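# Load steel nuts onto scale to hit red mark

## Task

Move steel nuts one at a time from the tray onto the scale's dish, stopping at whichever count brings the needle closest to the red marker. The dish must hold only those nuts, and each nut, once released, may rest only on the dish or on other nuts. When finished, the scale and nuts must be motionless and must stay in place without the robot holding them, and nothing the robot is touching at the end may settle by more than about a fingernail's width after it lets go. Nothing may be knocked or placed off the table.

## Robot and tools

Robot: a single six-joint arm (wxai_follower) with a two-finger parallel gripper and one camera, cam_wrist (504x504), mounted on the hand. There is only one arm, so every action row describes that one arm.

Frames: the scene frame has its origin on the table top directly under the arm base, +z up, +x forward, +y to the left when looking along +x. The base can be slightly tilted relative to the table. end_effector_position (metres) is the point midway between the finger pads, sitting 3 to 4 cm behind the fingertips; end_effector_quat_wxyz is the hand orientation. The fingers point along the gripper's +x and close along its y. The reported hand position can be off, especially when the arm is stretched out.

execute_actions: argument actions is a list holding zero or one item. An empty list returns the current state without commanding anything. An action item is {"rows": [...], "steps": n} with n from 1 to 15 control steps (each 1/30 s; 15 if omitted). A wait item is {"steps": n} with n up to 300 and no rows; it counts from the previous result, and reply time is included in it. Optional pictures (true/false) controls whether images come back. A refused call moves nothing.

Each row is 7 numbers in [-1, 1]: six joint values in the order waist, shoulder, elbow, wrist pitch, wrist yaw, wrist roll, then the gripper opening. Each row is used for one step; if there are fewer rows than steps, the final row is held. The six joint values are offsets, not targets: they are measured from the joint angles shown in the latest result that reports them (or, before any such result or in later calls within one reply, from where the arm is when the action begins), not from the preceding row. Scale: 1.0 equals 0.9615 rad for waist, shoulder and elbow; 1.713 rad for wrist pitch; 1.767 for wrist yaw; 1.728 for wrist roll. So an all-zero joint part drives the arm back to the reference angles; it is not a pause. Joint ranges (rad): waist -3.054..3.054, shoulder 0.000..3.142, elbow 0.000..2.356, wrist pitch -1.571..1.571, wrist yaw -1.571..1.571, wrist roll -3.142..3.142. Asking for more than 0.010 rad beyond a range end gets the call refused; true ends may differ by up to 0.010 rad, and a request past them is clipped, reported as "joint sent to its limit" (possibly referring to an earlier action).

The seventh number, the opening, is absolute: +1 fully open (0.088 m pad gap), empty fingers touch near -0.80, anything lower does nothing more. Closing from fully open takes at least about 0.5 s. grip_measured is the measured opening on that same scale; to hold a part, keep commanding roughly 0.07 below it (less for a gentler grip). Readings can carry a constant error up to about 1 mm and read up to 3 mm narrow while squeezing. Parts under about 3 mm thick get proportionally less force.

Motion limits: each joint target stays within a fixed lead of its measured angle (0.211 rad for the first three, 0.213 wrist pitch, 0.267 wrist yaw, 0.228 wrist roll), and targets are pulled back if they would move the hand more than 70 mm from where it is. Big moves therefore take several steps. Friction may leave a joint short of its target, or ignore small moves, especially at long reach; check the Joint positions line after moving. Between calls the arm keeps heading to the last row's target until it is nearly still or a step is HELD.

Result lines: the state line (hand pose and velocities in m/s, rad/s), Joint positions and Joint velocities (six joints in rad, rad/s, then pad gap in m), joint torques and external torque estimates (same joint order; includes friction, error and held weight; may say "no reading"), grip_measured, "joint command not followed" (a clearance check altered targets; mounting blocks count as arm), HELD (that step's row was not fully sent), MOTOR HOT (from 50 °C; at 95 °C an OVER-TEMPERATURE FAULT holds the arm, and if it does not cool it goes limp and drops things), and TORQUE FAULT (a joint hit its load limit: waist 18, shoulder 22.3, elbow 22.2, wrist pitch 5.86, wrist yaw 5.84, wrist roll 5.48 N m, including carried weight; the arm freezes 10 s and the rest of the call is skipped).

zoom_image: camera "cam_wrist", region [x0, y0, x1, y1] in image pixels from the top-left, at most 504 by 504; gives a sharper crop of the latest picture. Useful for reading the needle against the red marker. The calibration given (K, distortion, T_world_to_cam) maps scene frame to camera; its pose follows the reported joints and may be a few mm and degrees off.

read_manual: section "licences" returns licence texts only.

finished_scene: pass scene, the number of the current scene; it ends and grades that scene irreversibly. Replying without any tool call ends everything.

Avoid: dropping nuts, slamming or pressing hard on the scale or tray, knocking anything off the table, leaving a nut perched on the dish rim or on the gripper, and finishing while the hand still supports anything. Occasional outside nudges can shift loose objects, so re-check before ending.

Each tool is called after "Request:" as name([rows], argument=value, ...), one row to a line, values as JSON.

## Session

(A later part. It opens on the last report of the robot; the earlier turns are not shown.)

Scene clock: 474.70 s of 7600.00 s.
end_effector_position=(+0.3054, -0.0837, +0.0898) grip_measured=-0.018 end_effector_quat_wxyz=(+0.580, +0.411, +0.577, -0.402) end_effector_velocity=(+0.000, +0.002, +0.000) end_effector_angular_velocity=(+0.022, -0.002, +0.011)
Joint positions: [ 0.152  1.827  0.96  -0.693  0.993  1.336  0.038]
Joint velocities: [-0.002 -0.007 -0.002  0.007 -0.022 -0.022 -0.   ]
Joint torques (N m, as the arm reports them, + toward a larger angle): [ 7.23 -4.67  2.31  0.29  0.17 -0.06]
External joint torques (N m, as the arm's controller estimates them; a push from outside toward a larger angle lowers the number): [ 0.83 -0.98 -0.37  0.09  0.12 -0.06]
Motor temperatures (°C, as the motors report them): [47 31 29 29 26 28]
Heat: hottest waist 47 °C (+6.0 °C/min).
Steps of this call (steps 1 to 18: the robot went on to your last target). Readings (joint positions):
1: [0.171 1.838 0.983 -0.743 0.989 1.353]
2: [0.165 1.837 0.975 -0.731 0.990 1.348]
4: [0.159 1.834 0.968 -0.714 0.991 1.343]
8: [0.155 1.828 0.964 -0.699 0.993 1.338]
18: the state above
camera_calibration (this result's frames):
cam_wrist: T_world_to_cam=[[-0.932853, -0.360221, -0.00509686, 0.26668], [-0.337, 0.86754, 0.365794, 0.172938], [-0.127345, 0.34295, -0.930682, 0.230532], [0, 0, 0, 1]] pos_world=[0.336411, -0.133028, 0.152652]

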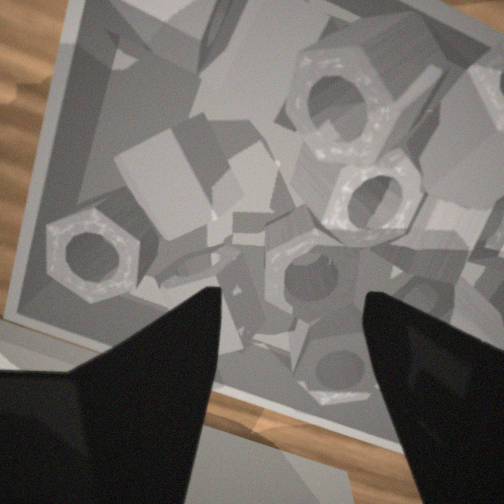

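Request:
execute_actions([
  {"rows":[[-0.03,-0.03,-0.03,0.03,0,-0.03,-0.05],[-0.03,-0.03,-0.03,0.03,0,-0.03,-0.05],[-0.061,-0.046,-0.06,0.058,0.002,-0.058,-0.05]]},
], pictures=false)

Request:
execute_actions([
  {"steps":6},
])

Scene clock: 485.00 s of 7600.00 s.
end_effector_position=(+0.3002, -0.0932, +0.0771) grip_measured=-0.047 end_effector_quat_wxyz=(+0.581, +0.411, +0.575, -0.403) end_effector_velocity=(-0.002, -0.001, -0.003) end_effector_angular_velocity=(+0.006, +0.001, +0.001)
Joint positions: [ 0.099  1.789  0.91  -0.598  0.993  1.24   0.037]
Joint velocities: [-0.012 -0.007 -0.012  0.022 -0.007 -0.022 -0.   ]
Joint torques (N m, as the arm reports them, + toward a larger angle): [ 6.89 -4.52  1.82  0.26  0.17 -0.08]
External joint torques (N m, as the arm's controller estimates them; a push from outside toward a larger angle lowers the number): [ 0.74 -0.84 -0.66  0.07  0.12 -0.07]
Motor temperatures (°C, as the motors report them): [46 31 29 29 26 28]
Heat: hottest waist 46 °C (+4.0 °C/min).
Steps of this call (steps 1 to 15: the robot went on to your last target; steps 16 to 294: nothing new was sent; steps 295 to 309: all 15 steps of this action). Readings (joint positions):
295: [0.150 1.824 0.956 -0.682 0.993 1.325]
296: [0.146 1.820 0.952 -0.673 0.993 1.316]
298: [0.128 1.806 0.934 -0.640 0.993 1.283]
302: [0.102 1.793 0.916 -0.611 0.993 1.253]
309: the state above

Scene clock: 485.20 s of 7600.00 s.
end_effector_position=(+0.3001, -0.0932, +0.0768) grip_measured=-0.048 end_effector_quat_wxyz=(+0.581, +0.411, +0.575, -0.403) end_effector_velocity=(+0.001, -0.003, +0.000) end_effector_angular_velocity=(-0.007, -0.005, -0.019)
Joint positions: [ 0.098  1.788  0.908 -0.596  0.993  1.238  0.037]
Joint velocities: [-0.002 -0.007 -0.002  0.007  0.007  0.007 -0.   ]
Joint torques (N m, as the arm reports them, + toward a larger angle): [ 6.61 -4.46  2.36  0.16  0.22 -0.08]
External joint torques (N m, as the arm's controller estimates them; a push from outside toward a larger angle lowers the number): [ 0.44 -0.69 -0.2  -0.04  0.16 -0.08]
Motor temperatures (°C, as the motors report them): [46 31 29 29 26 28]
Heat: hottest waist 46 °C (+4.1 °C/min).
Steps of this call (steps 1 to 6: the robot went on to your last target). Readings (joint positions):
1: [0.099 1.789 0.909 -0.598 0.993 1.239]
2: [0.098 1.788 0.909 -0.597 0.993 1.239]
4: [0.098 1.788 0.909 -0.597 0.993 1.239]
6: the state above
camera_calibration (this result's frames):
cam_wrist: T_world_to_cam=[[-0.933595, -0.358299, -0.00471349, 0.258568], [-0.335487, 0.869384, 0.362795, 0.1841], [-0.125891, 0.340285, -0.931857, 0.220492], [0, 0, 0, 1]] pos_world=[0.330919, -0.142439, 0.139895]

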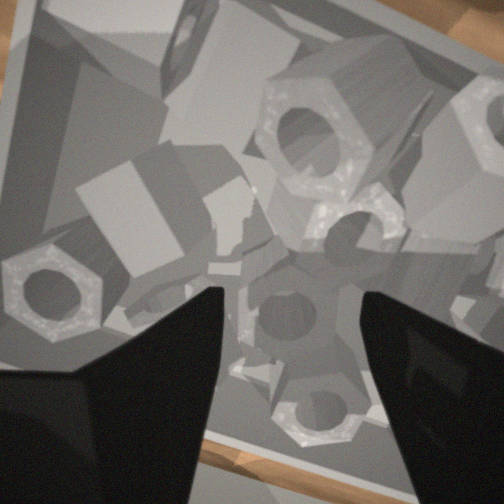

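Request:
execute_actions([
  {"rows":[[-0.01,0.01,-0.01,0.012,0,-0.01,-0.05],[-0.02,0.014,-0.018,0.024,0,-0.018,-0.05],[-0.03,0.014,-0.026,0.036,0,-0.026,-0.05],[-0.04,0.016,-0.033,0.048,0,-0.035,-0.05],[-0.048,0.016,-0.04,0.06,0,-0.043,-0.05],[-0.056,0.018,-0.047,0.072,0,-0.052,-0.05],[-0.064,0.018,-0.054,0.084,0,-0.06,-0.05],[-0.072,0.018,-0.06,0.097,0,-0.069,-0.05]]},
], pictures=false)

Request:
execute_actions([
  {"steps":8},
])

Scene clock: 494.17 s of 7600.00 s.
end_effector_position=(+0.3020, -0.0899, +0.0636) grip_measured=-0.048 end_effector_quat_wxyz=(+0.590, +0.412, +0.571, -0.395) end_effector_velocity=(+0.000, +0.005, -0.002) end_effector_angular_velocity=(+0.005, -0.023, +0.037)
Joint positions: [ 0.065  1.794  0.86  -0.448  0.987  1.13   0.037]
Joint velocities: [ 0.002 -0.002 -0.032  0.066 -0.007 -0.066 -0.   ]
Joint torques (N m, as the arm reports them, + toward a larger angle): [ 3.35 -2.47  2.09  0.88  0.25 -0.1 ]
External joint torques (N m, as the arm's controller estimates them; a push from outside toward a larger angle lowers the number): [-2.76  1.28 -0.23  0.64  0.21 -0.1 ]
Motor temperatures (°C, as the motors report them): [45 31 29 29 26 28]
Heat: hottest waist 45 °C (+2.0 °C/min).
Steps of this call (steps 1 to 15: the robot went on to your last target; steps 16 to 254: nothing new was sent; steps 255 to 269: all 15 steps of this action). Readings (joint positions):
255: [0.097 1.788 0.908 -0.592 0.993 1.235]
256: [0.096 1.788 0.906 -0.584 0.993 1.229]
258: [0.087 1.789 0.899 -0.560 0.993 1.212]
262: [0.061 1.794 0.877 -0.496 0.992 1.165]
269: the state above

Scene clock: 494.43 s of 7600.00 s.
end_effector_position=(+0.3022, -0.0894, +0.0635) grip_measured=-0.048 end_effector_quat_wxyz=(+0.591, +0.412, +0.570, -0.394) end_effector_velocity=(-0.004, +0.003, -0.002) end_effector_angular_velocity=(+0.022, +0.011, -0.000)
Joint positions: [ 0.065  1.794  0.857 -0.441  0.987  1.124  0.037]
Joint velocities: [-0.007 -0.002 -0.007 -0.007 -0.022  0.007  0.   ]
Joint torques (N m, as the arm reports them, + toward a larger angle): [ 3.21 -2.19  1.82  0.9   0.25 -0.15]
External joint torques (N m, as the arm's controller estimates them; a push from outside toward a larger angle lowers the number): [-2.86  1.58 -0.5   0.67  0.2  -0.14]
Motor temperatures (°C, as the motors report them): [45 31 29 29 26 28]
Heat: hottest waist 45 °C (+2.0 °C/min).
Steps of this call (steps 1 to 8: the robot went on to your last target). Readings (joint positions):
1: [0.065 1.794 0.859 -0.446 0.987 1.128]
2: [0.065 1.794 0.858 -0.445 0.987 1.127]
4: [0.065 1.794 0.858 -0.443 0.987 1.125]
8: the state above
camera_calibration (this result's frames):
cam_wrist: T_world_to_cam=[[-0.927892, -0.371662, -0.0297194, 0.260479], [-0.357594, 0.864532, 0.353143, 0.193233], [-0.105556, 0.338307, -0.935097, 0.200918], [0, 0, 0, 1]] pos_world=[0.332003, -0.138218, 0.12738]

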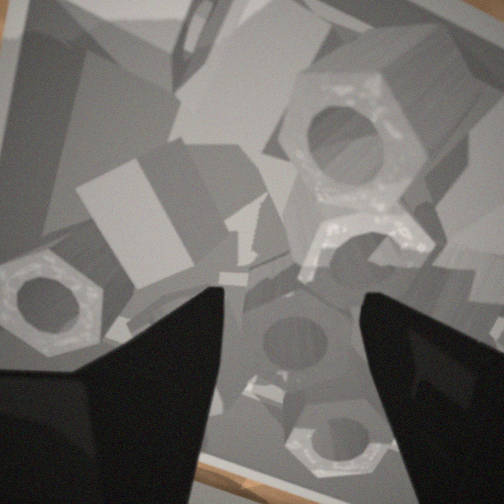

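Request:
execute_actions([
  {"rows":[[0.034,0.005,0.048,-0.07,0.004,0.064,-0.05],[0.034,0.005,0.048,-0.07,0.004,0.064,-0.05],[0.034,0.005,0.048,-0.07,0.004,0.064,-0.05],[0.034,0.025,0.048,-0.07,0.004,0.064,0.5]]},
], pictures=false)

Request:
execute_actions([
  {"steps":8},
])

Scene clock: 502.50 s of 7600.00 s.
end_effector_position=(+0.3010, -0.0866, +0.0724) grip_measured=+0.476 end_effector_quat_wxyz=(+0.581, +0.412, +0.575, -0.402) end_effector_velocity=(-0.002, +0.001, +0.003) end_effector_angular_velocity=(+0.008, +0.009, +0.019)
Joint positions: [ 0.097  1.81   0.898 -0.556  0.991  1.23   0.062]
Joint velocities: [ 0.007 -0.002  0.007 -0.037 -0.007  0.007  0.009]
Joint torques (N m, as the arm reports them, + toward a larger angle): [ 7.22 -3.1   2.83 -0.14  0.2   0.1 ]
External joint torques (N m, as the arm's controller estimates them; a push from outside toward a larger angle lowers the number): [ 1.02  0.64  0.44 -0.32  0.15  0.1 ]
Motor temperatures (°C, as the motors report them): [43 31 28 29 26 28]
Heat: hottest waist 43 °C (-2.0 °C/min).
Steps of this call (steps 1 to 15: the robot went on to your last target; steps 16 to 227: nothing new was sent; steps 228 to 242: all 15 steps of this action). Readings (joint positions):
228: [0.070 1.794 0.862 -0.460 0.988 1.143]
229: [0.075 1.794 0.870 -0.480 0.989 1.163]
231: [0.081 1.797 0.882 -0.514 0.990 1.192]
235: [0.091 1.806 0.894 -0.543 0.991 1.219]
242: the state above

Scene clock: 502.77 s of 7600.00 s.
end_effector_position=(+0.3009, -0.0865, +0.0725) grip_measured=+0.495 end_effector_quat_wxyz=(+0.581, +0.412, +0.575, -0.402) end_effector_velocity=(-0.006, +0.001, -0.001) end_effector_angular_velocity=(+0.007, +0.017, +0.029)
Joint positions: [ 0.097  1.811  0.898 -0.558  0.991  1.232  0.063]
Joint velocities: [-0.002 -0.002 -0.007 -0.022 -0.007 -0.007  0.001]
Joint torques (N m, as the arm reports them, + toward a larger angle): [ 7.3  -3.06  3.21 -0.17  0.18  0.08]
External joint torques (N m, as the arm's controller estimates them; a push from outside toward a larger angle lowers the number): [ 1.1   0.66  0.83 -0.35  0.13  0.09]
Motor temperatures (°C, as the motors report them): [43 31 28 29 26 28]
Heat: hottest waist 43 °C (-2.0 °C/min).
Steps of this call (steps 1 to 8: the robot went on to your last target). Readings (joint positions):
1: [0.097 1.810 0.898 -0.557 0.991 1.231]
2: [0.097 1.810 0.898 -0.557 0.991 1.231]
4: [0.097 1.810 0.898 -0.558 0.991 1.231]
8: the state above
camera_calibration (this result's frames):
cam_wrist: T_world_to_cam=[[-0.933153, -0.359385, -0.00819804, 0.261812], [-0.337603, 0.868305, 0.363414, 0.180576], [-0.123487, 0.341889, -0.931591, 0.213702], [0, 0, 0, 1]] pos_world=[0.331663, -0.135766, 0.135605]

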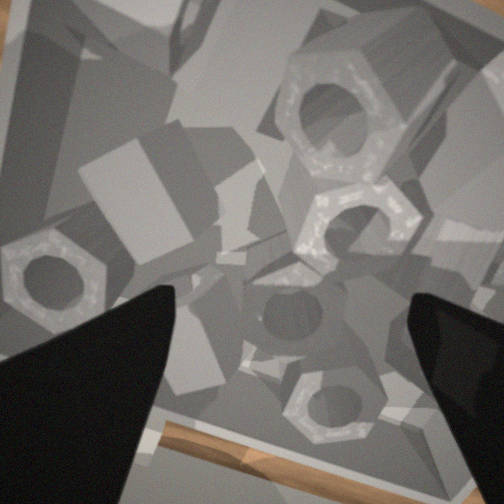

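Request:
execute_actions([
  {"rows":[[0.03,0,0.03,-0.04,0,0.03,0.2],[0.05,0,0.05,-0.07,0,0.06,0],[0.05,-0.02,0.07,-0.08,0,0.1,0],[0.05,-0.04,0.09,-0.1,0,0.1,0],[0.04,-0.06,0.11,-0.11,0,0.15,0],[0.03,-0.08,0.13,-0.12,0,0.15,0],[0.01,-0.1,0.14,-0.12,0,0.17,0],[-0.01,-0.11,0.14,-0.11,0,0.17,0],[-0.03,-0.112,0.135,-0.1,0,0.17,0],[-0.05,-0.112,0.13,-0.09,0,0.17,0],[-0.066,-0.112,0.125,-0.082,0.002,0.172,0]]},
], pictures=false)

Request:
execute_actions([
  {"steps":12},
])

Scene clock: 526.10 s of 7600.00 s.
end_effector_position=(+0.3140, -0.1392, +0.0886) grip_measured=+0.012 end_effector_quat_wxyz=(+0.497, +0.509, +0.490, -0.503) end_effector_velocity=(-0.010, -0.022, -0.031) end_effector_angular_velocity=(+0.009, +0.075, -0.197)
Joint positions: [ 0.048  1.709  1.019 -0.707  0.993  1.514  0.04 ]
Joint velocities: [-0.129 -0.007 -0.002  0.051 -0.022  0.081 -0.004]
Joint torques (N m, as the arm reports them, + toward a larger angle): [ 7.1  -4.41  2.55  0.3   0.1   0.11]
External joint torques (N m, as the arm's controller estimates them; a push from outside toward a larger angle lowers the number): [ 0.59 -0.33 -0.3   0.08  0.06  0.11]
Motor temperatures (°C, as the motors report them): [44 30 29 29 26 28]
Heat: hottest waist 44 °C (-4.1 °C/min).
Steps of this call (steps 1 to 15: the robot went on to your last target; steps 16 to 685: nothing new was sent; steps 686 to 700: all 15 steps of this action). Readings (joint positions):
686: [0.100 1.811 0.903 -0.572 0.991 1.242]
687: [0.107 1.811 0.910 -0.596 0.991 1.262]
689: [0.125 1.807 0.931 -0.644 0.991 1.319]
693: [0.127 1.761 0.988 -0.715 0.991 1.445]
700: the state above

Scene clock: 526.50 s of 7600.00 s.
end_effector_position=(+0.3137, -0.1411, +0.0866) grip_measured=+0.003 end_effector_quat_wxyz=(+0.491, +0.514, +0.485, -0.510) end_effector_velocity=(-0.002, +0.001, -0.001) end_effector_angular_velocity=(+0.007, +0.005, +0.012)
Joint positions: [ 0.039  1.708  1.019 -0.702  0.993  1.526  0.039]
Joint velocities: [-0.002 -0.002 -0.002 -0.007 -0.007 -0.007 -0.   ]
Joint torques (N m, as the arm reports them, + toward a larger angle): [ 6.55 -4.77  2.93  0.26  0.16  0.12]
External joint torques (N m, as the arm's controller estimates them; a push from outside toward a larger angle lowers the number): [ 0.43 -0.81  0.24  0.08  0.1   0.12]
Motor temperatures (°C, as the motors report them): [44 30 29 29 26 28]
Heat: hottest waist 44 °C (-4.0 °C/min).
Steps of this call (steps 1 to 12: the robot went on to your last target). Readings (joint positions):
1: [0.044 1.709 1.019 -0.706 0.993 1.517]
2: [0.043 1.709 1.019 -0.705 0.993 1.519]
4: [0.042 1.708 1.019 -0.702 0.993 1.522]
8: [0.040 1.708 1.019 -0.702 0.993 1.525]
12: the state above
camera_calibration (this result's frames):
cam_wrist: T_world_to_cam=[[-0.999688, 0.0249046, -0.00178211, 0.328694], [0.0225889, 0.932525, 0.360398, 0.123558], [0.0106374, 0.360246, -0.932797, 0.207714], [0, 0, 0, 1]] pos_world=[0.32359, -0.198235, 0.14981]

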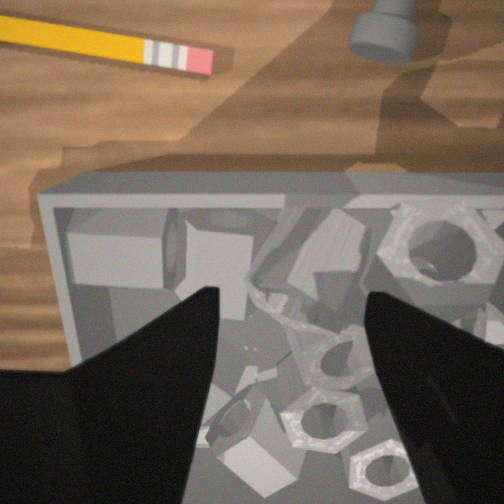

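Request:
execute_actions([
  {"rows":[[-0.005,-0.02,-0.02,0,0,0.21,0],[-0.005,-0.02,-0.02,0,0,0.21,0],[-0.005,-0.02,-0.02,0,0,0.21,0],[-0.005,-0.02,-0.02,0,0,0.21,0],[-0.005,-0.02,-0.02,0,0,0.21,0],[-0.005,-0.02,-0.02,0,0,0.21,0],[-0.005,-0.02,-0.02,0,0,0.21,0],[-0.02,-0.02,-0.03,0.02,0,0.21,0],[-0.039,-0.02,-0.041,0.042,0,0.21,0]]},
], pictures=false)

Request:
execute_actions([
  {"steps":10},
])

Scene clock: 536.07 s of 7600.00 s.
end_effector_position=(+0.3098, -0.1448, +0.0778) grip_measured=+0.002 end_effector_quat_wxyz=(+0.379, +0.600, +0.371, -0.599) end_effector_velocity=(-0.000, -0.001, -0.010) end_effector_angular_velocity=(+0.000, -0.006, -0.115)
Joint positions: [ 0.008  1.694  0.988 -0.642  0.993  1.878  0.039]
Joint velocities: [-0.032 -0.002 -0.027  0.081 -0.007  0.051  0.   ]
Joint torques (N m, as the arm reports them, + toward a larger angle): [ 7.07 -4.62  2.19  0.21  0.04  0.1 ]
External joint torques (N m, as the arm's controller estimates them; a push from outside toward a larger angle lowers the number): [ 0.98 -0.55 -0.46  0.02 -0.02  0.09]
Motor temperatures (°C, as the motors report them): [44 31 29 29 26 28]
Heat: hottest waist 44 °C (-3.0 °C/min).
Steps of this call (steps 1 to 30: the robot went on to your last target; steps 31 to 272: nothing new was sent; steps 273 to 287: all 15 steps of this action). Readings (joint positions):
273: [0.039 1.706 1.018 -0.701 0.993 1.567]
274: [0.039 1.704 1.016 -0.701 0.993 1.621]
276: [0.039 1.699 1.012 -0.701 0.993 1.723]
280: [0.038 1.695 1.007 -0.697 0.993 1.832]
287: the state above

Scene clock: 536.40 s of 7600.00 s.
end_effector_position=(+0.3102, -0.1449, +0.0771) grip_measured=+0.002 end_effector_quat_wxyz=(+0.375, +0.603, +0.366, -0.601) end_effector_velocity=(-0.002, +0.003, -0.001) end_effector_angular_velocity=(+0.022, +0.003, +0.012)
Joint positions: [ 0.006  1.694  0.986 -0.633  0.993  1.886  0.039]
Joint velocities: [-0.002 -0.002 -0.002 -0.007 -0.022 -0.007 -0.   ]
Joint torques (N m, as the arm reports them, + toward a larger angle): [ 6.58 -4.78  2.16  0.26  0.09  0.15]
External joint torques (N m, as the arm's controller estimates them; a push from outside toward a larger angle lowers the number): [ 0.57 -0.78 -0.44  0.08  0.03  0.15]
Motor temperatures (°C, as the motors report them): [44 31 29 29 26 28]
Heat: hottest waist 44 °C (-3.0 °C/min).
Steps of this call (steps 1 to 10: the robot went on to your last target). Readings (joint positions):
1: [0.008 1.694 0.987 -0.640 0.993 1.880]
2: [0.007 1.694 0.987 -0.638 0.993 1.882]
4: [0.007 1.694 0.987 -0.635 0.993 1.884]
8: [0.007 1.694 0.986 -0.633 0.993 1.886]
10: the state above
camera_calibration (this result's frames):
cam_wrist: T_world_to_cam=[[-0.902973, 0.429676, -0.00431621, 0.354138], [0.399693, 0.843565, 0.358669, 0.000856088], [0.157752, 0.322143, -0.933455, 0.14915], [0, 0, 0, 1]] pos_world=[0.295906, -0.200934, 0.140446]

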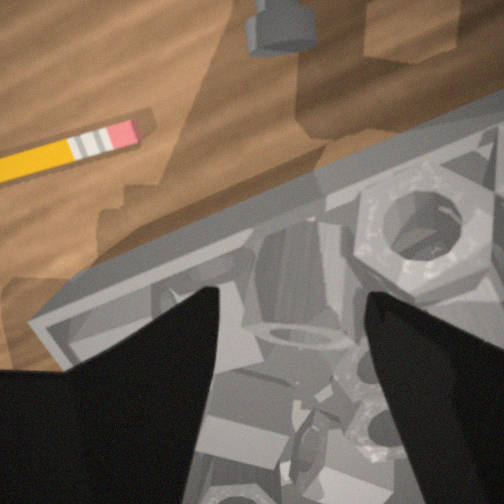

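Request:
execute_actions([
  {"rows":[[0,-0.01,-0.015,0,0,0,-0.03],[0,-0.01,-0.018,0.002,0,0,-0.03],[-0.008,-0.01,-0.022,0.01,0,-0.007,-0.03],[-0.016,-0.008,-0.027,0.02,0,-0.014,-0.03],[-0.024,-0.005,-0.032,0.03,0,-0.02,-0.03],[-0.031,-0.002,-0.037,0.04,0,-0.027,-0.03],[-0.038,0,-0.042,0.048,0,-0.034,-0.03]]},
])

Request:
execute_actions([
  {"rows":[[-0.005,0,0,0,0,0,-0.08],[-0.005,0,0,0,0,0,-0.12],[-0.005,0,0,0,0,0,-0.16],[-0.005,0,0,0,0,0,-0.2],[-0.005,0,0,0,0,0,-0.25],[-0.005,0,0,0,0,0,-0.32]]},
])

Scene clock: 544.83 s of 7600.00 s.
end_effector_position=(+0.3095, -0.1444, +0.0692) grip_measured=-0.027 end_effector_quat_wxyz=(+0.378, +0.605, +0.364, -0.599) end_effector_velocity=(-0.005, +0.000, -0.003) end_effector_angular_velocity=(+0.006, +0.016, +0.040)
Joint positions: [-0.015  1.691  0.955 -0.557  0.99   1.834  0.038]
Joint velocities: [-0.012 -0.002 -0.007 -0.007 -0.007 -0.037 -0.   ]
Joint torques (N m, as the arm reports them, + toward a larger angle): [ 5.46 -3.7   2.01  0.18  0.19 -0.08]
External joint torques (N m, as the arm's controller estimates them; a push from outside toward a larger angle lowers the number): [-0.37  0.31 -0.33  0.    0.12 -0.08]
Motor temperatures (°C, as the motors report them): [43 31 28 29 26 28]
Heat: hottest waist 43 °C (-3.0 °C/min).
Steps of this call (steps 1 to 15: the robot went on to your last target; steps 16 to 238: nothing new was sent; steps 239 to 253: all 15 steps of this action). Readings (joint positions):
239: [0.006 1.693 0.985 -0.632 0.993 1.886]
240: [0.006 1.692 0.983 -0.632 0.993 1.886]
242: [0.005 1.691 0.977 -0.624 0.993 1.882]
246: [-0.009 1.691 0.963 -0.581 0.991 1.853]
253: the state above
camera_calibration (this result's frames):
cam_wrist: T_world_to_cam=[[-0.90331, 0.428763, -0.0138959, 0.353914], [0.395722, 0.845331, 0.358914, 0.00496671], [0.165636, 0.318711, -0.933267, 0.138779], [0, 0, 0, 1]] pos_world=[0.294742, -0.200175, 0.132654]

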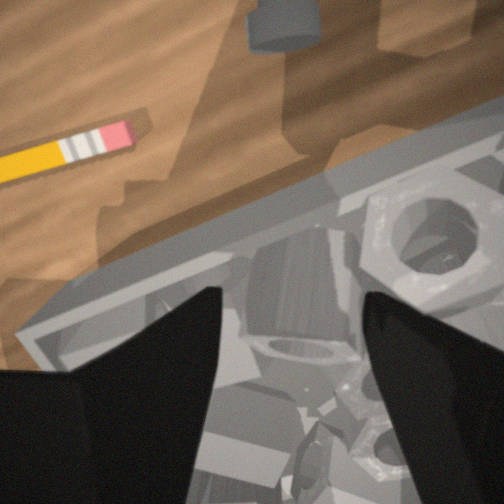

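Scene clock: 545.33 s of 7600.00 s.
end_effector_position=(+0.3083, -0.1436, +0.0690) grip_measured=-0.270 end_effector_quat_wxyz=(+0.379, +0.603, +0.367, -0.598) end_effector_velocity=(-0.003, -0.001, -0.001) end_effector_angular_velocity=(-0.006, +0.016, +0.039)
Joint positions: [-0.015  1.691  0.953 -0.562  0.989  1.833  0.026]
Joint velocities: [-0.002  0.002  0.002 -0.022  0.007 -0.022 -0.   ]
Joint torques (N m, as the arm reports them, + toward a larger angle): [ 6.21 -4.35  2.84  0.39  0.1   0.01]
External joint torques (N m, as the arm's controller estimates them; a push from outside toward a larger angle lowers the number): [ 0.31 -0.32  0.33  0.21  0.03  0.01]
Motor temperatures (°C, as the motors report them): [43 31 28 29 26 28]
Heat: hottest waist 43 °C (-3.0 °C/min).
Steps of this call (steps 1 to 15: all 15 steps of this action). Readings (joint positions):
1: [-0.015 1.691 0.955 -0.557 0.990 1.833]
2: [-0.014 1.691 0.955 -0.557 0.989 1.833]
4: [-0.014 1.691 0.955 -0.557 0.989 1.833]
8: [-0.015 1.691 0.953 -0.561 0.989 1.833]
15: the state above
camera_calibration (this result's frames):
cam_wrist: T_world_to_cam=[[-0.905953, 0.423262, -0.00993335, 0.352228], [0.391829, 0.8471, 0.359015, 0.00637626], [0.160372, 0.321359, -0.933279, 0.140555], [0, 0, 0, 1]] pos_world=[0.294062, -0.199654, 0.132387]

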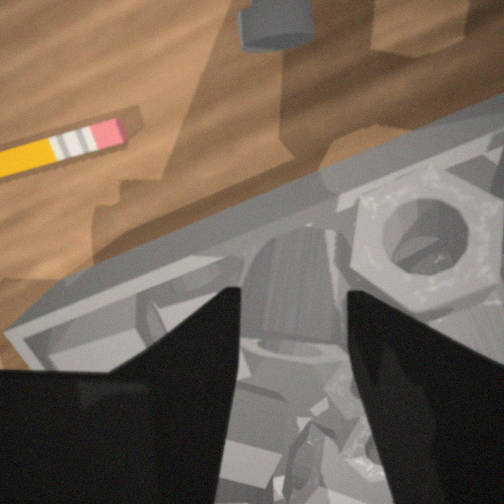

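Request:
execute_actions([
  {"rows":[[0,0,0,0,0,0,-0.09],[0,0,0,0,0,0,-0.09],[0,0,0,0,0,0,-0.09],[0,0,0,0,0,0,-0.09],[-0.015,0.005,-0.01,0.01,0,-0.01,-0.09],[-0.025,0.008,-0.015,0.02,0,-0.015,-0.09],[-0.038,0.01,-0.022,0.028,0,-0.022,-0.09]]},
])

Scene clock: 555.70 s of 7600.00 s.
end_effector_position=(+0.3087, -0.1426, +0.0660) grip_measured=-0.096 end_effector_quat_wxyz=(+0.383, +0.603, +0.368, -0.594) end_effector_velocity=(-0.000, +0.001, -0.001) end_effector_angular_velocity=(+0.004, -0.009, +0.021)
Joint positions: [-0.022  1.691  0.939 -0.526  0.985  1.801  0.034]
Joint velocities: [-0.002 -0.007 -0.012  0.022 -0.007 -0.037  0.002]
Joint torques (N m, as the arm reports them, + toward a larger angle): [ 3.86 -2.86  1.99  0.8   0.18 -0.11]
External joint torques (N m, as the arm's controller estimates them; a push from outside toward a larger angle lowers the number): [-2.    1.19 -0.46  0.6   0.11 -0.11]
Motor temperatures (°C, as the motors report them): [43 31 29 29 26 28]
Heat: hottest waist 43 °C (-2.0 °C/min).
Steps of this call (steps 1 to 15: the robot went on to your last target; steps 16 to 296: nothing new was sent; steps 297 to 311: all 15 steps of this action). Readings (joint positions):
297: [-0.014 1.691 0.953 -0.562 0.989 1.833]
298: [-0.014 1.691 0.953 -0.562 0.989 1.833]
300: [-0.014 1.691 0.953 -0.562 0.989 1.833]
304: [-0.020 1.691 0.946 -0.542 0.986 1.815]
311: the state above
camera_calibration (this result's frames):
cam_wrist: T_world_to_cam=[[-0.910222, 0.413808, -0.0160961, 0.352506], [0.380559, 0.851152, 0.361546, 0.0103096], [0.163311, 0.322962, -0.932215, 0.136626], [0, 0, 0, 1]] pos_world=[0.294623, -0.19877, 0.129311]

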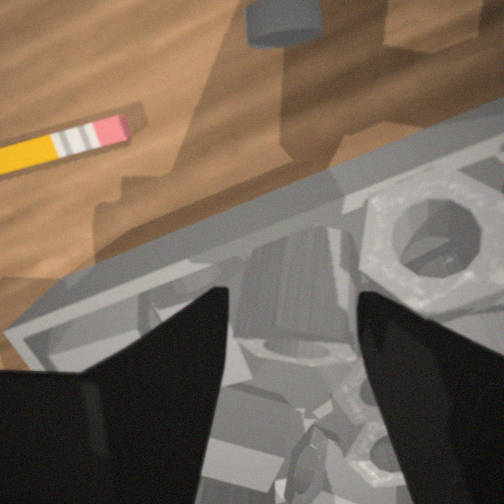

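Request:
execute_actions([
  {"rows":[[-0.015,0,0,0,0,0,-0.14],[-0.015,0,0,0,0,0,-0.18],[-0.015,0,0,0,0,0,-0.22],[-0.015,0,0,0,0,0,-0.26],[-0.015,0,0,0,0,0,-0.32],[-0.015,0,0,0,0,0,-0.32],[-0.015,0,0,0,0,0,-0.32],[0,0,0,0,0,0,-0.32],[0.01,0,0.01,-0.015,0,0.01,-0.32],[0.02,0,0.02,-0.03,0,0.02,-0.32],[0.035,0,0.03,-0.045,0,0.03,-0.32]]},
], pictures=false)

Request:
execute_actions([
  {"steps":8},
])

Scene clock: 565.50 s of 7600.00 s.
end_effector_position=(+0.3089, -0.1416, +0.0734) grip_measured=-0.240 end_effector_quat_wxyz=(+0.383, +0.603, +0.372, -0.593) end_effector_velocity=(+0.016, +0.005, +0.030) end_effector_angular_velocity=(+0.022, -0.049, +0.011)
Joint positions: [ 0.     1.689  0.958 -0.583  0.986  1.839  0.027]
Joint velocities: [ 0.09  -0.002  0.071 -0.125 -0.007  0.081 -0.   ]
Joint torques (N m, as the arm reports them, + toward a larger angle): [ 7.4  -3.91  3.19 -0.17  0.06  0.11]
External joint torques (N m, as the arm's controller estimates them; a push from outside toward a larger angle lowers the number): [ 1.57  0.07  0.66 -0.33 -0.01  0.11]
Motor temperatures (°C, as the motors report them): [41 31 28 29 26 28]
Heat: hottest waist 41 °C (-2.0 °C/min).
Steps of this call (steps 1 to 15: the robot went on to your last target; steps 16 to 279: nothing new was sent; steps 280 to 294: all 15 steps of this action). Readings (joint positions):
280: [-0.022 1.690 0.938 -0.523 0.985 1.799]
281: [-0.021 1.689 0.938 -0.524 0.985 1.799]
283: [-0.021 1.689 0.938 -0.527 0.985 1.799]
287: [-0.020 1.689 0.938 -0.530 0.985 1.799]
294: the state above

Scene clock: 565.77 s of 7600.00 s.
end_effector_position=(+0.3091, -0.1410, +0.0756) grip_measured=-0.240 end_effector_quat_wxyz=(+0.383, +0.603, +0.373, -0.592) end_effector_velocity=(-0.001, -0.000, +0.002) end_effector_angular_velocity=(+0.009, +0.003, +0.004)
Joint positions: [ 0.007  1.689  0.963 -0.598  0.986  1.849  0.027]
Joint velocities: [ 0.002 -0.002  0.007 -0.022 -0.007  0.007 -0.   ]
Joint torques (N m, as the arm reports them, + toward a larger angle): [ 7.43 -3.94  3.2  -0.24 -0.01  0.11]
External joint torques (N m, as the arm's controller estimates them; a push from outside toward a larger angle lowers the number): [ 1.54  0.01  0.6  -0.43 -0.07  0.11]
Motor temperatures (°C, as the motors report them): [41 31 28 29 26 28]
Heat: hottest waist 41 °C (-2.0 °C/min).
Steps of this call (steps 1 to 8: the robot went on to your last target). Readings (joint positions):
1: [0.003 1.689 0.960 -0.587 0.986 1.842]
2: [0.004 1.689 0.961 -0.590 0.986 1.844]
4: [0.006 1.689 0.962 -0.594 0.986 1.846]
8: the state above
camera_calibration (this result's frames):
cam_wrist: T_world_to_cam=[[-0.913035, 0.407711, -0.0117773, 0.352077], [0.375392, 0.851251, 0.366679, 0.00655904], [0.159524, 0.330369, -0.930273, 0.147026], [0, 0, 0, 1]] pos_world=[0.295542, -0.197702, 0.138516]

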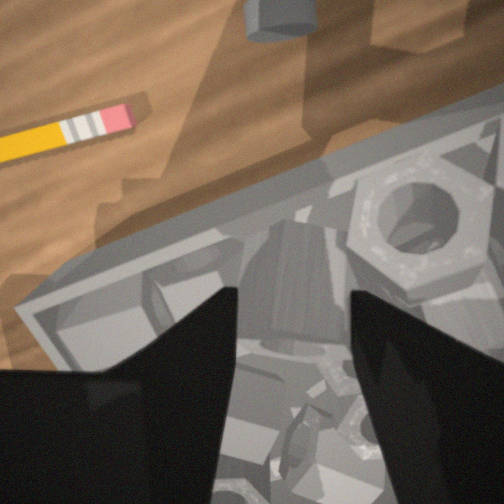

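Request:
execute_actions([
  {"rows":[[0.025,0,0.02,-0.03,0,0,-0.32],[0.05,0,0.04,-0.06,0,0.01,-0.32],[0.075,0,0.06,-0.09,0,0.02,-0.32],[0.1,0,0.08,-0.12,0,0.03,-0.32],[0.125,0.01,0.1,-0.15,0,0.03,-0.32],[0.15,0.02,0.12,-0.18,0,0.03,-0.32],[0.175,0.03,0.14,-0.21,0,0.03,-0.32],[0.2,0.04,0.16,-0.24,0,0.03,-0.32],[0.23,0.055,0.18,-0.265,0,0.03,-0.32],[0.26,0.07,0.195,-0.29,0,0.03,-0.32],[0.29,0.09,0.208,-0.31,0,0.03,-0.32],[0.32,0.11,0.208,-0.33,-0.005,0.03,-0.32],[0.35,0.13,0.208,-0.34,-0.01,0.03,-0.32],[0.39,0.15,0.208,-0.35,-0.015,0.03,-0.32],[0.43,0.17,0.208,-0.36,-0.02,0.03,-0.32]]},
], pictures=false)

Request:
execute_actions([
  {"steps":10},
], pictures=false)

Request:
execute_actions([
  {"rows":[[0.03,0.035,0,0.005,-0.006,0,-0.32],[0.055,0.07,0,0.01,-0.012,0,-0.32],[0.08,0.11,0,0.015,-0.018,0,-0.32],[0.105,0.15,0,0.02,-0.024,0,-0.32],[0.13,0.19,0,0.027,-0.03,0,-0.32],[0.15,0.23,0,0.034,-0.036,0,-0.32],[0.17,0.27,0,0.04,-0.042,0,-0.32],[0.19,0.31,0,0.047,-0.048,0,-0.32],[0.21,0.35,0,0.054,-0.054,0,-0.32],[0.23,0.39,0,0.06,-0.06,0,-0.32],[0.245,0.43,0,0.067,-0.066,0,-0.32],[0.26,0.47,0,0.074,-0.072,0,-0.32],[0.272,0.51,0,0.08,-0.078,0,-0.32],[0.282,0.54,0,0.087,-0.083,0,-0.32],[0.29,0.57,0.006,0.094,-0.088,0,-0.32]]},
], pictures=false)

Request:
execute_actions([
  {"steps":18},
])

Scene clock: 591.10 s of 7600.00 s.
end_effector_position=(+0.3101, -0.1027, +0.1572) grip_measured=-0.240 end_effector_quat_wxyz=(+0.514, +0.500, +0.506, -0.480) end_effector_velocity=(-0.039, +0.247, +0.180) end_effector_angular_velocity=(+0.043, -0.114, +1.484)
Joint positions: [ 0.308  1.787  1.145 -1.122  0.978  1.897  0.027]
Joint velocities: [ 0.95   0.525  0.139 -0.784 -0.227  0.007  0.   ]
Joint torques (N m, as the arm reports them, + toward a larger angle): [ 8.38 -2.02  3.25 -0.17 -0.18  0.13]
External joint torques (N m, as the arm's controller estimates them; a push from outside toward a larger angle lowers the number): [ 1.63  0.64  0.4  -0.31 -0.18  0.13]
Motor temperatures (°C, as the motors report them): [43 31 29 29 26 28]
Heat: hottest waist 43 °C (-1.0 °C/min).
Steps of this call (steps 1 to 30: the robot went on to your last target; steps 31 to 745: nothing new was sent; steps 746 to 760: all 15 steps of this action). Readings (joint positions):
746: [0.009 1.689 0.965 -0.608 0.986 1.850]
747: [0.014 1.689 0.971 -0.627 0.986 1.852]
749: [0.038 1.689 0.990 -0.687 0.986 1.867]
753: [0.122 1.699 1.055 -0.855 0.986 1.888]
760: the state above

Scene clock: 591.43 s of 7600.00 s.
end_effector_position=(+0.3029, -0.0769, +0.1761) grip_measured=-0.240 end_effector_quat_wxyz=(+0.556, +0.458, +0.540, -0.435) end_effector_velocity=(-0.006, +0.004, +0.006) end_effector_angular_velocity=(+0.001, +0.021, +0.062)
Joint positions: [ 0.412  1.844  1.154 -1.206  0.956  1.898  0.027]
Joint velocities: [ 0.027  0.017  0.017 -0.066 -0.022  0.007 -0.   ]
Joint torques (N m, as the arm reports them, + toward a larger angle): [ 8.   -2.52  4.13 -0.18 -0.11  0.19]
External joint torques (N m, as the arm's controller estimates them; a push from outside toward a larger angle lowers the number): [ 1.63  0.35  0.75 -0.38 -0.16  0.19]
Motor temperatures (°C, as the motors report them): [43 31 29 29 26 28]
Heat: hottest waist 43 °C (-1.0 °C/min).
Steps of this call (steps 1 to 10: the robot went on to your last target). Readings (joint positions):
1: [0.338 1.802 1.148 -1.143 0.971 1.897]
2: [0.364 1.816 1.148 -1.159 0.963 1.897]
4: [0.395 1.835 1.148 -1.182 0.956 1.897]
8: [0.410 1.843 1.152 -1.202 0.956 1.898]
10: the state above

Scene clock: 591.93 s of 7600.00 s.
end_effector_position=(+0.2690, +0.0662, +0.1677) grip_measured=-0.240 end_effector_quat_wxyz=(+0.625, +0.340, +0.617, -0.335) end_effector_velocity=(-0.161, +0.280, -0.098) end_effector_angular_velocity=(-0.158, +0.247, +0.751)
Joint positions: [ 0.65   2.275  1.156 -1.084  0.836  1.898  0.027]
Joint velocities: [ 0.383  1.043 -0.002  0.3   -0.33   0.007 -0.   ]
Joint torques (N m, as the arm reports them, + toward a larger angle): [ 7.58 -4.12  4.37  0.22  0.03  0.05]
External joint torques (N m, as the arm's controller estimates them; a push from outside toward a larger angle lowers the number): [ 1.31  0.33  0.64  0.12 -0.07  0.05]
Motor temperatures (°C, as the motors report them): [44 31 29 29 26 28]
Heat: hottest waist 44 °C (+0.0 °C/min).
Steps of this call (steps 1 to 15: all 15 steps of this action). Readings (joint positions):
1: [0.414 1.848 1.154 -1.206 0.956 1.898]
2: [0.420 1.856 1.155 -1.206 0.956 1.898]
4: [0.445 1.892 1.156 -1.196 0.946 1.898]
8: [0.527 2.022 1.156 -1.159 0.907 1.898]
15: the state above

Scene clock: 592.53 s of 7600.00 s.
end_effector_position=(+0.2516, +0.0940, +0.1561) grip_measured=-0.240 end_effector_quat_wxyz=(+0.633, +0.307, +0.634, -0.321) end_effector_velocity=(-0.004, +0.001, -0.001) end_effector_angular_velocity=(+0.005, +0.025, -0.000)
Joint positions: [ 0.688  2.385  1.156 -1.048  0.805  1.898  0.027]
Joint velocities: [-0.002  0.002 -0.002 -0.007 -0.022  0.007  0.   ]
Joint torques (N m, as the arm reports them, + toward a larger angle): [ 8.1  -4.1   4.06  0.27 -0.07  0.05]
External joint torques (N m, as the arm's controller estimates them; a push from outside toward a larger angle lowers the number): [ 1.55  0.47  0.24  0.12 -0.13  0.05]
Motor temperatures (°C, as the motors report them): [44 31 29 29 26 28]
Heat: hottest waist 44 °C (+0.0 °C/min).
Steps of this call (steps 1 to 18: the robot went on to your last target). Readings (joint positions):
1: [0.661 2.305 1.156 -1.074 0.826 1.898]
2: [0.670 2.331 1.156 -1.067 0.818 1.898]
4: [0.680 2.361 1.156 -1.060 0.810 1.898]
8: [0.685 2.375 1.156 -1.052 0.808 1.898]
18: the state above
camera_calibration (this result's frames):
cam_wrist: T_world_to_cam=[[-0.78223, -0.62241, 0.0268496, 0.262638], [-0.57432, 0.737151, 0.356039, 0.0498876], [-0.241395, 0.263085, -0.934085, 0.26121], [0, 0, 0, 1]] pos_world=[0.297149, 0.0579736, 0.219178]

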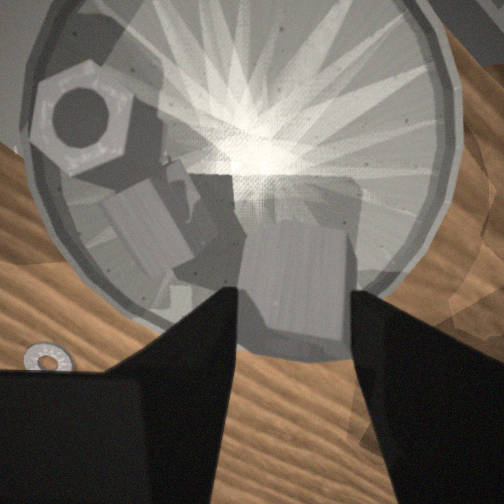

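Request:
execute_actions([
  {"rows":[[-0.012,-0.012,0,0.008,0.004,-0.007,-0.32],[-0.024,-0.012,-0.01,0.018,0.007,-0.015,-0.32],[-0.035,-0.012,-0.02,0.028,0.011,-0.022,-0.32],[-0.046,-0.012,-0.03,0.039,0.014,-0.03,-0.32],[-0.057,-0.012,-0.042,0.05,0.018,-0.037,-0.32],[-0.068,-0.012,-0.053,0.06,0.021,-0.045,-0.32],[-0.079,-0.012,-0.064,0.071,0.025,-0.052,-0.32],[-0.09,-0.012,-0.075,0.082,0.029,-0.06,-0.32],[-0.1,-0.012,-0.086,0.093,0.032,-0.067,-0.32],[-0.11,-0.012,-0.097,0.104,0.036,-0.075,-0.32]]},
], pictures=false)

Request:
execute_actions([
  {"steps":8},
], pictures=false)

Request:
execute_actions([
  {"rows":[[-0.02,0.004,-0.023,0.021,0.006,-0.012,-0.32]],"steps":12},
])

Scene clock: 601.63 s of 7600.00 s.
end_effector_position=(+0.2539, +0.0880, +0.1218) grip_measured=-0.240 end_effector_quat_wxyz=(+0.630, +0.306, +0.637, -0.321) end_effector_velocity=(-0.006, +0.005, -0.011) end_effector_angular_velocity=(+0.027, +0.001, +0.051)
Joint positions: [ 0.588  2.381  1.075 -0.888  0.858  1.781  0.027]
Joint velocities: [-0.017 -0.002 -0.051  0.095 -0.007 -0.095 -0.   ]
Joint torques (N m, as the arm reports them, + toward a larger angle): [ 7.48 -5.86  2.84  0.33  0.27 -0.08]
External joint torques (N m, as the arm's controller estimates them; a push from outside toward a larger angle lowers the number): [ 0.47 -1.22 -0.63  0.11  0.19 -0.08]
Motor temperatures (°C, as the motors report them): [44 31 29 29 26 28]
Heat: hottest waist 44 °C (+1.0 °C/min).
Steps of this call (steps 1 to 15: the robot went on to your last target; steps 16 to 258: nothing new was sent; steps 259 to 273: all 15 steps of this action). Readings (joint positions):
259: [0.687 2.385 1.156 -1.046 0.805 1.897]
260: [0.686 2.385 1.156 -1.041 0.805 1.893]
262: [0.675 2.385 1.152 -1.019 0.810 1.878]
266: [0.637 2.381 1.122 -0.963 0.833 1.835]
273: the state above

Scene clock: 601.90 s of 7600.00 s.
end_effector_position=(+0.2541, +0.0884, +0.1212) grip_measured=-0.240 end_effector_quat_wxyz=(+0.632, +0.307, +0.636, -0.318) end_effector_velocity=(-0.002, -0.002, -0.002) end_effector_angular_velocity=(-0.006, -0.002, +0.008)
Joint positions: [ 0.588  2.379  1.069 -0.876  0.862  1.772  0.027]
Joint velocities: [-0.002 -0.002 -0.012  0.007  0.007 -0.007 -0.   ]
Joint torques (N m, as the arm reports them, + toward a larger angle): [ 7.27 -5.6   2.85  0.44  0.33 -0.08]
External joint torques (N m, as the arm's controller estimates them; a push from outside toward a larger angle lowers the number): [ 0.62 -1.11 -0.5   0.29  0.26 -0.08]
Motor temperatures (°C, as the motors report them): [44 31 29 29 26 28]
Heat: hottest waist 44 °C (+1.0 °C/min).
Steps of this call (steps 1 to 8: the robot went on to your last target). Readings (joint positions):
1: [0.588 2.381 1.074 -0.885 0.859 1.779]
2: [0.588 2.380 1.072 -0.882 0.860 1.777]
4: [0.588 2.380 1.071 -0.879 0.861 1.774]
8: the state above

Scene clock: 602.30 s of 7600.00 s.
end_effector_position=(+0.2529, +0.0893, +0.1185) grip_measured=-0.240 end_effector_quat_wxyz=(+0.635, +0.306, +0.636, -0.314) end_effector_velocity=(-0.005, -0.001, -0.001) end_effector_angular_velocity=(-0.003, +0.011, +0.036)
Joint positions: [ 0.585  2.379  1.055 -0.851  0.866  1.755  0.027]
Joint velocities: [ 0.002 -0.002 -0.012 -0.007 -0.007 -0.022 -0.   ]
Joint torques (N m, as the arm reports them, + toward a larger angle): [ 6.02 -4.15  2.56  0.74  0.28 -0.06]
External joint torques (N m, as the arm's controller estimates them; a push from outside toward a larger angle lowers the number): [-0.64  0.3  -0.76  0.58  0.22 -0.06]
Motor temperatures (°C, as the motors report them): [44 31 29 29 26 28]
Heat: hottest waist 44 °C (+1.0 °C/min).
Steps of this call (steps 1 to 12: all 12 steps of this action). Readings (joint positions):
1: [0.587 2.379 1.067 -0.871 0.862 1.768]
2: [0.586 2.379 1.064 -0.866 0.862 1.765]
4: [0.585 2.379 1.060 -0.859 0.864 1.760]
8: [0.585 2.379 1.056 -0.853 0.865 1.756]
12: the state above
camera_calibration (this result's frames):
cam_wrist: T_world_to_cam=[[-0.774111, -0.632727, 0.020219, 0.261298], [-0.584808, 0.726983, 0.359854, 0.0706025], [-0.242388, 0.266743, -0.932789, 0.227384], [0, 0, 0, 1]] pos_world=[0.298678, 0.0533507, 0.181411]

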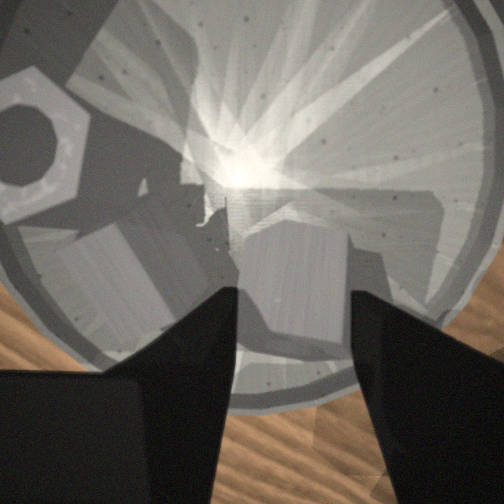

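Request:
execute_actions([
  {"rows":[[0.005,0,0,0,0,0,-0.2],[0.005,0,0,0,0,0,-0.12],[0.005,0,0,0,0,0,-0.05],[0.005,0,0,0,0,0,-0.02],[0.005,0,0,0,0,0,-0.02],[0.005,0,0,0,0,0,-0.02],[0.02,0,0.02,-0.02,-0.005,0.01,-0.02],[0.04,0,0.04,-0.045,-0.01,0.02,-0.02],[0.06,-0.01,0.06,-0.07,-0.015,0.03,-0.02],[0.075,-0.03,0.075,-0.09,-0.02,0.03,-0.02],[0.08,-0.07,0.08,-0.11,-0.02,0.0,-0.02],[0.07,-0.13,0.08,-0.13,-0.015,-0.03,-0.02],[0.05,-0.2,0.07,-0.15,0,-0.06,-0.02],[0.02,-0.28,0.06,-0.16,0.01,-0.1,-0.02],[-0.12,-0.6,0.03,-0.18,0.045,-0.25,-0.02]]},
], pictures=false)

Request:
execute_actions([
  {"steps":20},
], pictures=false)

Request:
execute_actions([
  {"rows":[[-0.04,-0.03,-0.015,0.015,0.003,-0.02,0.1],[-0.08,-0.06,-0.03,0.03,0.006,-0.04,0.1],[-0.12,-0.09,-0.045,0.045,0.009,-0.06,0.1],[-0.16,-0.12,-0.06,0.06,0.012,-0.08,0.1],[-0.2,-0.15,-0.075,0.08,0.015,-0.1,0.1],[-0.24,-0.18,-0.09,0.1,0.018,-0.12,0.1],[-0.28,-0.21,-0.105,0.12,0.021,-0.14,0.1],[-0.32,-0.24,-0.12,0.14,0.024,-0.16,0.1],[-0.36,-0.26,-0.135,0.16,0.027,-0.18,0.1],[-0.39,-0.28,-0.15,0.18,0.029,-0.2,0.1],[-0.425,-0.28,-0.165,0.2,0.029,-0.21,0.1],[-0.455,-0.28,-0.183,0.218,0.029,-0.213,0.1]]},
], pictures=false)

Request:
execute_actions([
  {"steps":18},
])

Scene clock: 624.17 s of 7600.00 s.
end_effector_position=(+0.2636, +0.0565, +0.1597) grip_measured=-0.030 end_effector_quat_wxyz=(+0.662, +0.264, +0.647, -0.269) end_effector_velocity=(+0.177, -0.406, +0.095) end_effector_angular_velocity=(-0.113, -0.207, +0.536)
Joint positions: [ 0.631  2.244  1.101 -1.057  0.86   1.662  0.038]
Joint velocities: [-0.564 -1.297 -0.002 -0.681  0.564 -1.297  0.003]
Joint torques (N m, as the arm reports them, + toward a larger angle): [ 2.   -4.73  3.09 -0.13  0.48  0.03]
External joint torques (N m, as the arm's controller estimates them; a push from outside toward a larger angle lowers the number): [-0.72 -1.94  0.04 -0.25  0.32 -0.01]
Motor temperatures (°C, as the motors report them): [43 31 29 29 26 28]
Heat: hottest waist 43 °C (+2.0 °C/min).
Steps of this call (steps 1 to 15: the robot went on to your last target; steps 16 to 641: nothing new was sent; steps 642 to 656: all 15 steps of this action). Readings (joint positions):
642: [0.585 2.379 1.055 -0.850 0.866 1.754]
643: [0.587 2.379 1.055 -0.850 0.866 1.754]
645: [0.589 2.379 1.055 -0.850 0.866 1.754]
649: [0.594 2.379 1.061 -0.868 0.865 1.762]
656: the state above

Scene clock: 624.83 s of 7600.00 s.
end_effector_position=(+0.2943, -0.0629, +0.1861) grip_measured=-0.022 end_effector_quat_wxyz=(+0.678, +0.293, +0.629, -0.243) end_effector_velocity=(-0.001, -0.007, +0.004) end_effector_angular_velocity=(+0.013, -0.008, +0.014)
Joint positions: [ 0.474  1.809  1.091 -1.156  0.941  1.327  0.038]
Joint velocities: [-0.002 -0.037 -0.002 -0.007 -0.007 -0.037 -0.   ]
Joint torques (N m, as the arm reports them, + toward a larger angle): [ 6.79 -3.2   3.18  0.    0.13 -0.1 ]
External joint torques (N m, as the arm's controller estimates them; a push from outside toward a larger angle lowers the number): [ 0.77 -0.64 -0.49 -0.33  0.07 -0.09]
Motor temperatures (°C, as the motors report them): [43 31 29 29 26 28]
Heat: hottest waist 43 °C (+2.0 °C/min).
Steps of this call (steps 1 to 20: the robot went on to your last target). Readings (joint positions):
1: [0.606 2.199 1.101 -1.074 0.880 1.617]
2: [0.574 2.151 1.101 -1.091 0.897 1.568]
4: [0.517 2.057 1.099 -1.120 0.917 1.471]
8: [0.480 1.884 1.096 -1.144 0.937 1.374]
20: the state above

Scene clock: 625.33 s of 7600.00 s.
end_effector_position=(+0.2808, -0.1521, +0.1083) grip_measured=+0.096 end_effector_quat_wxyz=(+0.619, +0.350, +0.615, -0.341) end_effector_velocity=(-0.058, -0.039, -0.105) end_effector_angular_velocity=(-0.051, +0.203, -0.091)
Joint positions: [ 0.077  1.559  0.945 -0.831  0.987  0.995  0.044]
Joint velocities: [-0.403 -0.1   -0.247  0.388  0.007 -0.33   0.001]
Joint torques (N m, as the arm reports them, + toward a larger angle): [ 6.5  -3.65  2.63  0.42  0.18 -0.11]
External joint torques (N m, as the arm's controller estimates them; a push from outside toward a larger angle lowers the number): [ 0.66 -0.52 -0.22  0.15  0.2  -0.09]
Motor temperatures (°C, as the motors report them): [43 31 29 29 26 28]
Heat: hottest waist 43 °C (+2.0 °C/min).
Steps of this call (steps 1 to 15: all 15 steps of this action). Readings (joint positions):
1: [0.472 1.806 1.090 -1.154 0.941 1.321]
2: [0.464 1.799 1.086 -1.144 0.941 1.308]
4: [0.423 1.769 1.070 -1.112 0.945 1.266]
8: [0.287 1.671 1.025 -1.012 0.964 1.155]
15: the state above

Scene clock: 625.93 s of 7600.00 s.
end_effector_position=(+0.2770, -0.1566, +0.0996) grip_measured=+0.098 end_effector_quat_wxyz=(+0.614, +0.352, +0.614, -0.350) end_effector_velocity=(-0.003, +0.004, -0.001) end_effector_angular_velocity=(+0.022, +0.007, +0.016)
Joint positions: [ 0.041  1.545  0.922 -0.785  0.988  0.962  0.044]
Joint velocities: [-0.002 -0.002 -0.007 -0.007 -0.022 -0.007 -0.   ]
Joint torques (N m, as the arm reports them, + toward a larger angle): [ 5.92 -4.1   2.43  0.22  0.22 -0.04]
External joint torques (N m, as the arm's controller estimates them; a push from outside toward a larger angle lowers the number): [ 0.72 -0.77 -0.34  0.03  0.19 -0.04]
Motor temperatures (°C, as the motors report them): [43 31 29 29 26 28]
Heat: hottest waist 43 °C (+2.0 °C/min).
Steps of this call (steps 1 to 18: the robot went on to your last target). Readings (joint positions):
1: [0.066 1.557 0.938 -0.820 0.987 0.987]
2: [0.059 1.555 0.933 -0.812 0.987 0.981]
4: [0.052 1.552 0.927 -0.801 0.987 0.973]
8: [0.045 1.547 0.924 -0.790 0.988 0.965]
18: the state above
camera_calibration (this result's frames):
cam_wrist: T_world_to_cam=[[-0.849736, -0.527182, 0.0052889, 0.16376], [-0.489399, 0.792486, 0.363942, 0.253645], [-0.196055, 0.306666, -0.931407, 0.274537], [0, 0, 0, 1]] pos_world=[0.317111, -0.19887, 0.162527]

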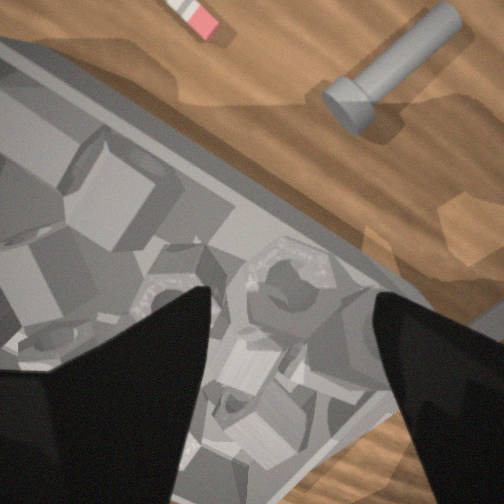

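Request:
execute_actions([
  {"rows":[[-0.015,0,-0.01,0.015,0,-0.014,-0.07],[-0.03,0,-0.018,0.03,0,-0.028,-0.07],[-0.045,0,-0.027,0.048,0,-0.042,-0.07],[-0.06,0,-0.036,0.064,0,-0.056,-0.07],[-0.075,0,-0.045,0.08,0,-0.07,-0.07],[-0.088,-0.003,-0.053,0.096,-0.002,-0.084,-0.07]]},
], pictures=false)

Request:
execute_actions([
  {"steps":8},
])

Scene clock: 638.07 s of 7600.00 s.
end_effector_position=(+0.2773, -0.1629, +0.0781) grip_measured=-0.065 end_effector_quat_wxyz=(+0.616, +0.346, +0.612, -0.355) end_effector_velocity=(+0.002, +0.002, -0.007) end_effector_angular_velocity=(+0.014, -0.011, +0.001)
Joint positions: [-0.036  1.545  0.879 -0.629  0.988  0.825  0.036]
Joint velocities: [-0.022  0.002 -0.017  0.066 -0.022 -0.051 -0.001]
Joint torques (N m, as the arm reports them, + toward a larger angle): [ 5.34 -4.22  1.93  0.26 -0.01  0.04]
External joint torques (N m, as the arm's controller estimates them; a push from outside toward a larger angle lowers the number): [ 0.21 -0.58 -0.67  0.06 -0.05  0.04]
Motor temperatures (°C, as the motors report them): [42 31 29 29 26 28]
Heat: hottest waist 42 °C (-1.0 °C/min).
Steps of this call (steps 1 to 15: the robot went on to your last target; steps 16 to 349: nothing new was sent; steps 350 to 364: all 15 steps of this action). Readings (joint positions):
350: [0.040 1.545 0.921 -0.781 0.988 0.957]
351: [0.037 1.545 0.919 -0.771 0.988 0.948]
353: [0.022 1.545 0.911 -0.738 0.988 0.920]
357: [-0.020 1.545 0.889 -0.666 0.988 0.856]
364: the state above

Scene clock: 638.33 s of 7600.00 s.
end_effector_position=(+0.2775, -0.1631, +0.0776) grip_measured=-0.067 end_effector_quat_wxyz=(+0.617, +0.346, +0.612, -0.355) end_effector_velocity=(-0.002, +0.001, -0.000) end_effector_angular_velocity=(+0.008, +0.005, +0.027)
Joint positions: [-0.038  1.545  0.877 -0.624  0.988  0.82   0.036]
Joint velocities: [-0.002 -0.002 -0.002 -0.007 -0.007 -0.022 -0.001]
Joint torques (N m, as the arm reports them, + toward a larger angle): [ 5.32 -4.12  2.11  0.28 -0.06 -0.14]
External joint torques (N m, as the arm's controller estimates them; a push from outside toward a larger angle lowers the number): [ 0.2  -0.41 -0.48  0.09 -0.11 -0.14]
Motor temperatures (°C, as the motors report them): [42 31 29 29 26 28]
Heat: hottest waist 42 °C (-1.0 °C/min).
Steps of this call (steps 1 to 8: the robot went on to your last target). Readings (joint positions):
1: [-0.036 1.545 0.878 -0.628 0.988 0.824]
2: [-0.037 1.545 0.878 -0.627 0.988 0.822]
4: [-0.037 1.545 0.878 -0.625 0.988 0.821]
8: the state above
camera_calibration (this result's frames):
cam_wrist: T_world_to_cam=[[-0.848805, -0.528459, 0.0161679, 0.159545], [-0.489896, 0.79763, 0.351837, 0.268999], [-0.198827, 0.290721, -0.935922, 0.254596], [0, 0, 0, 1]] pos_world=[0.317825, -0.204265, 0.141059]

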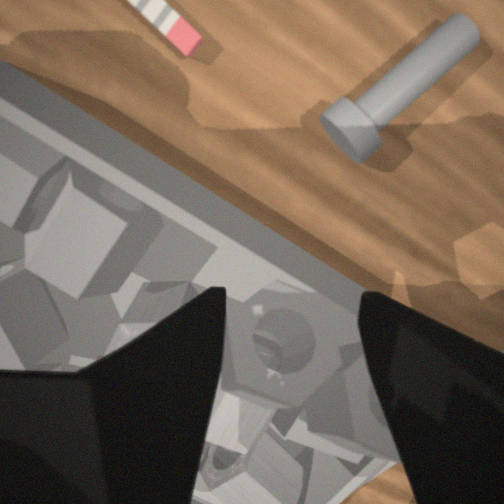

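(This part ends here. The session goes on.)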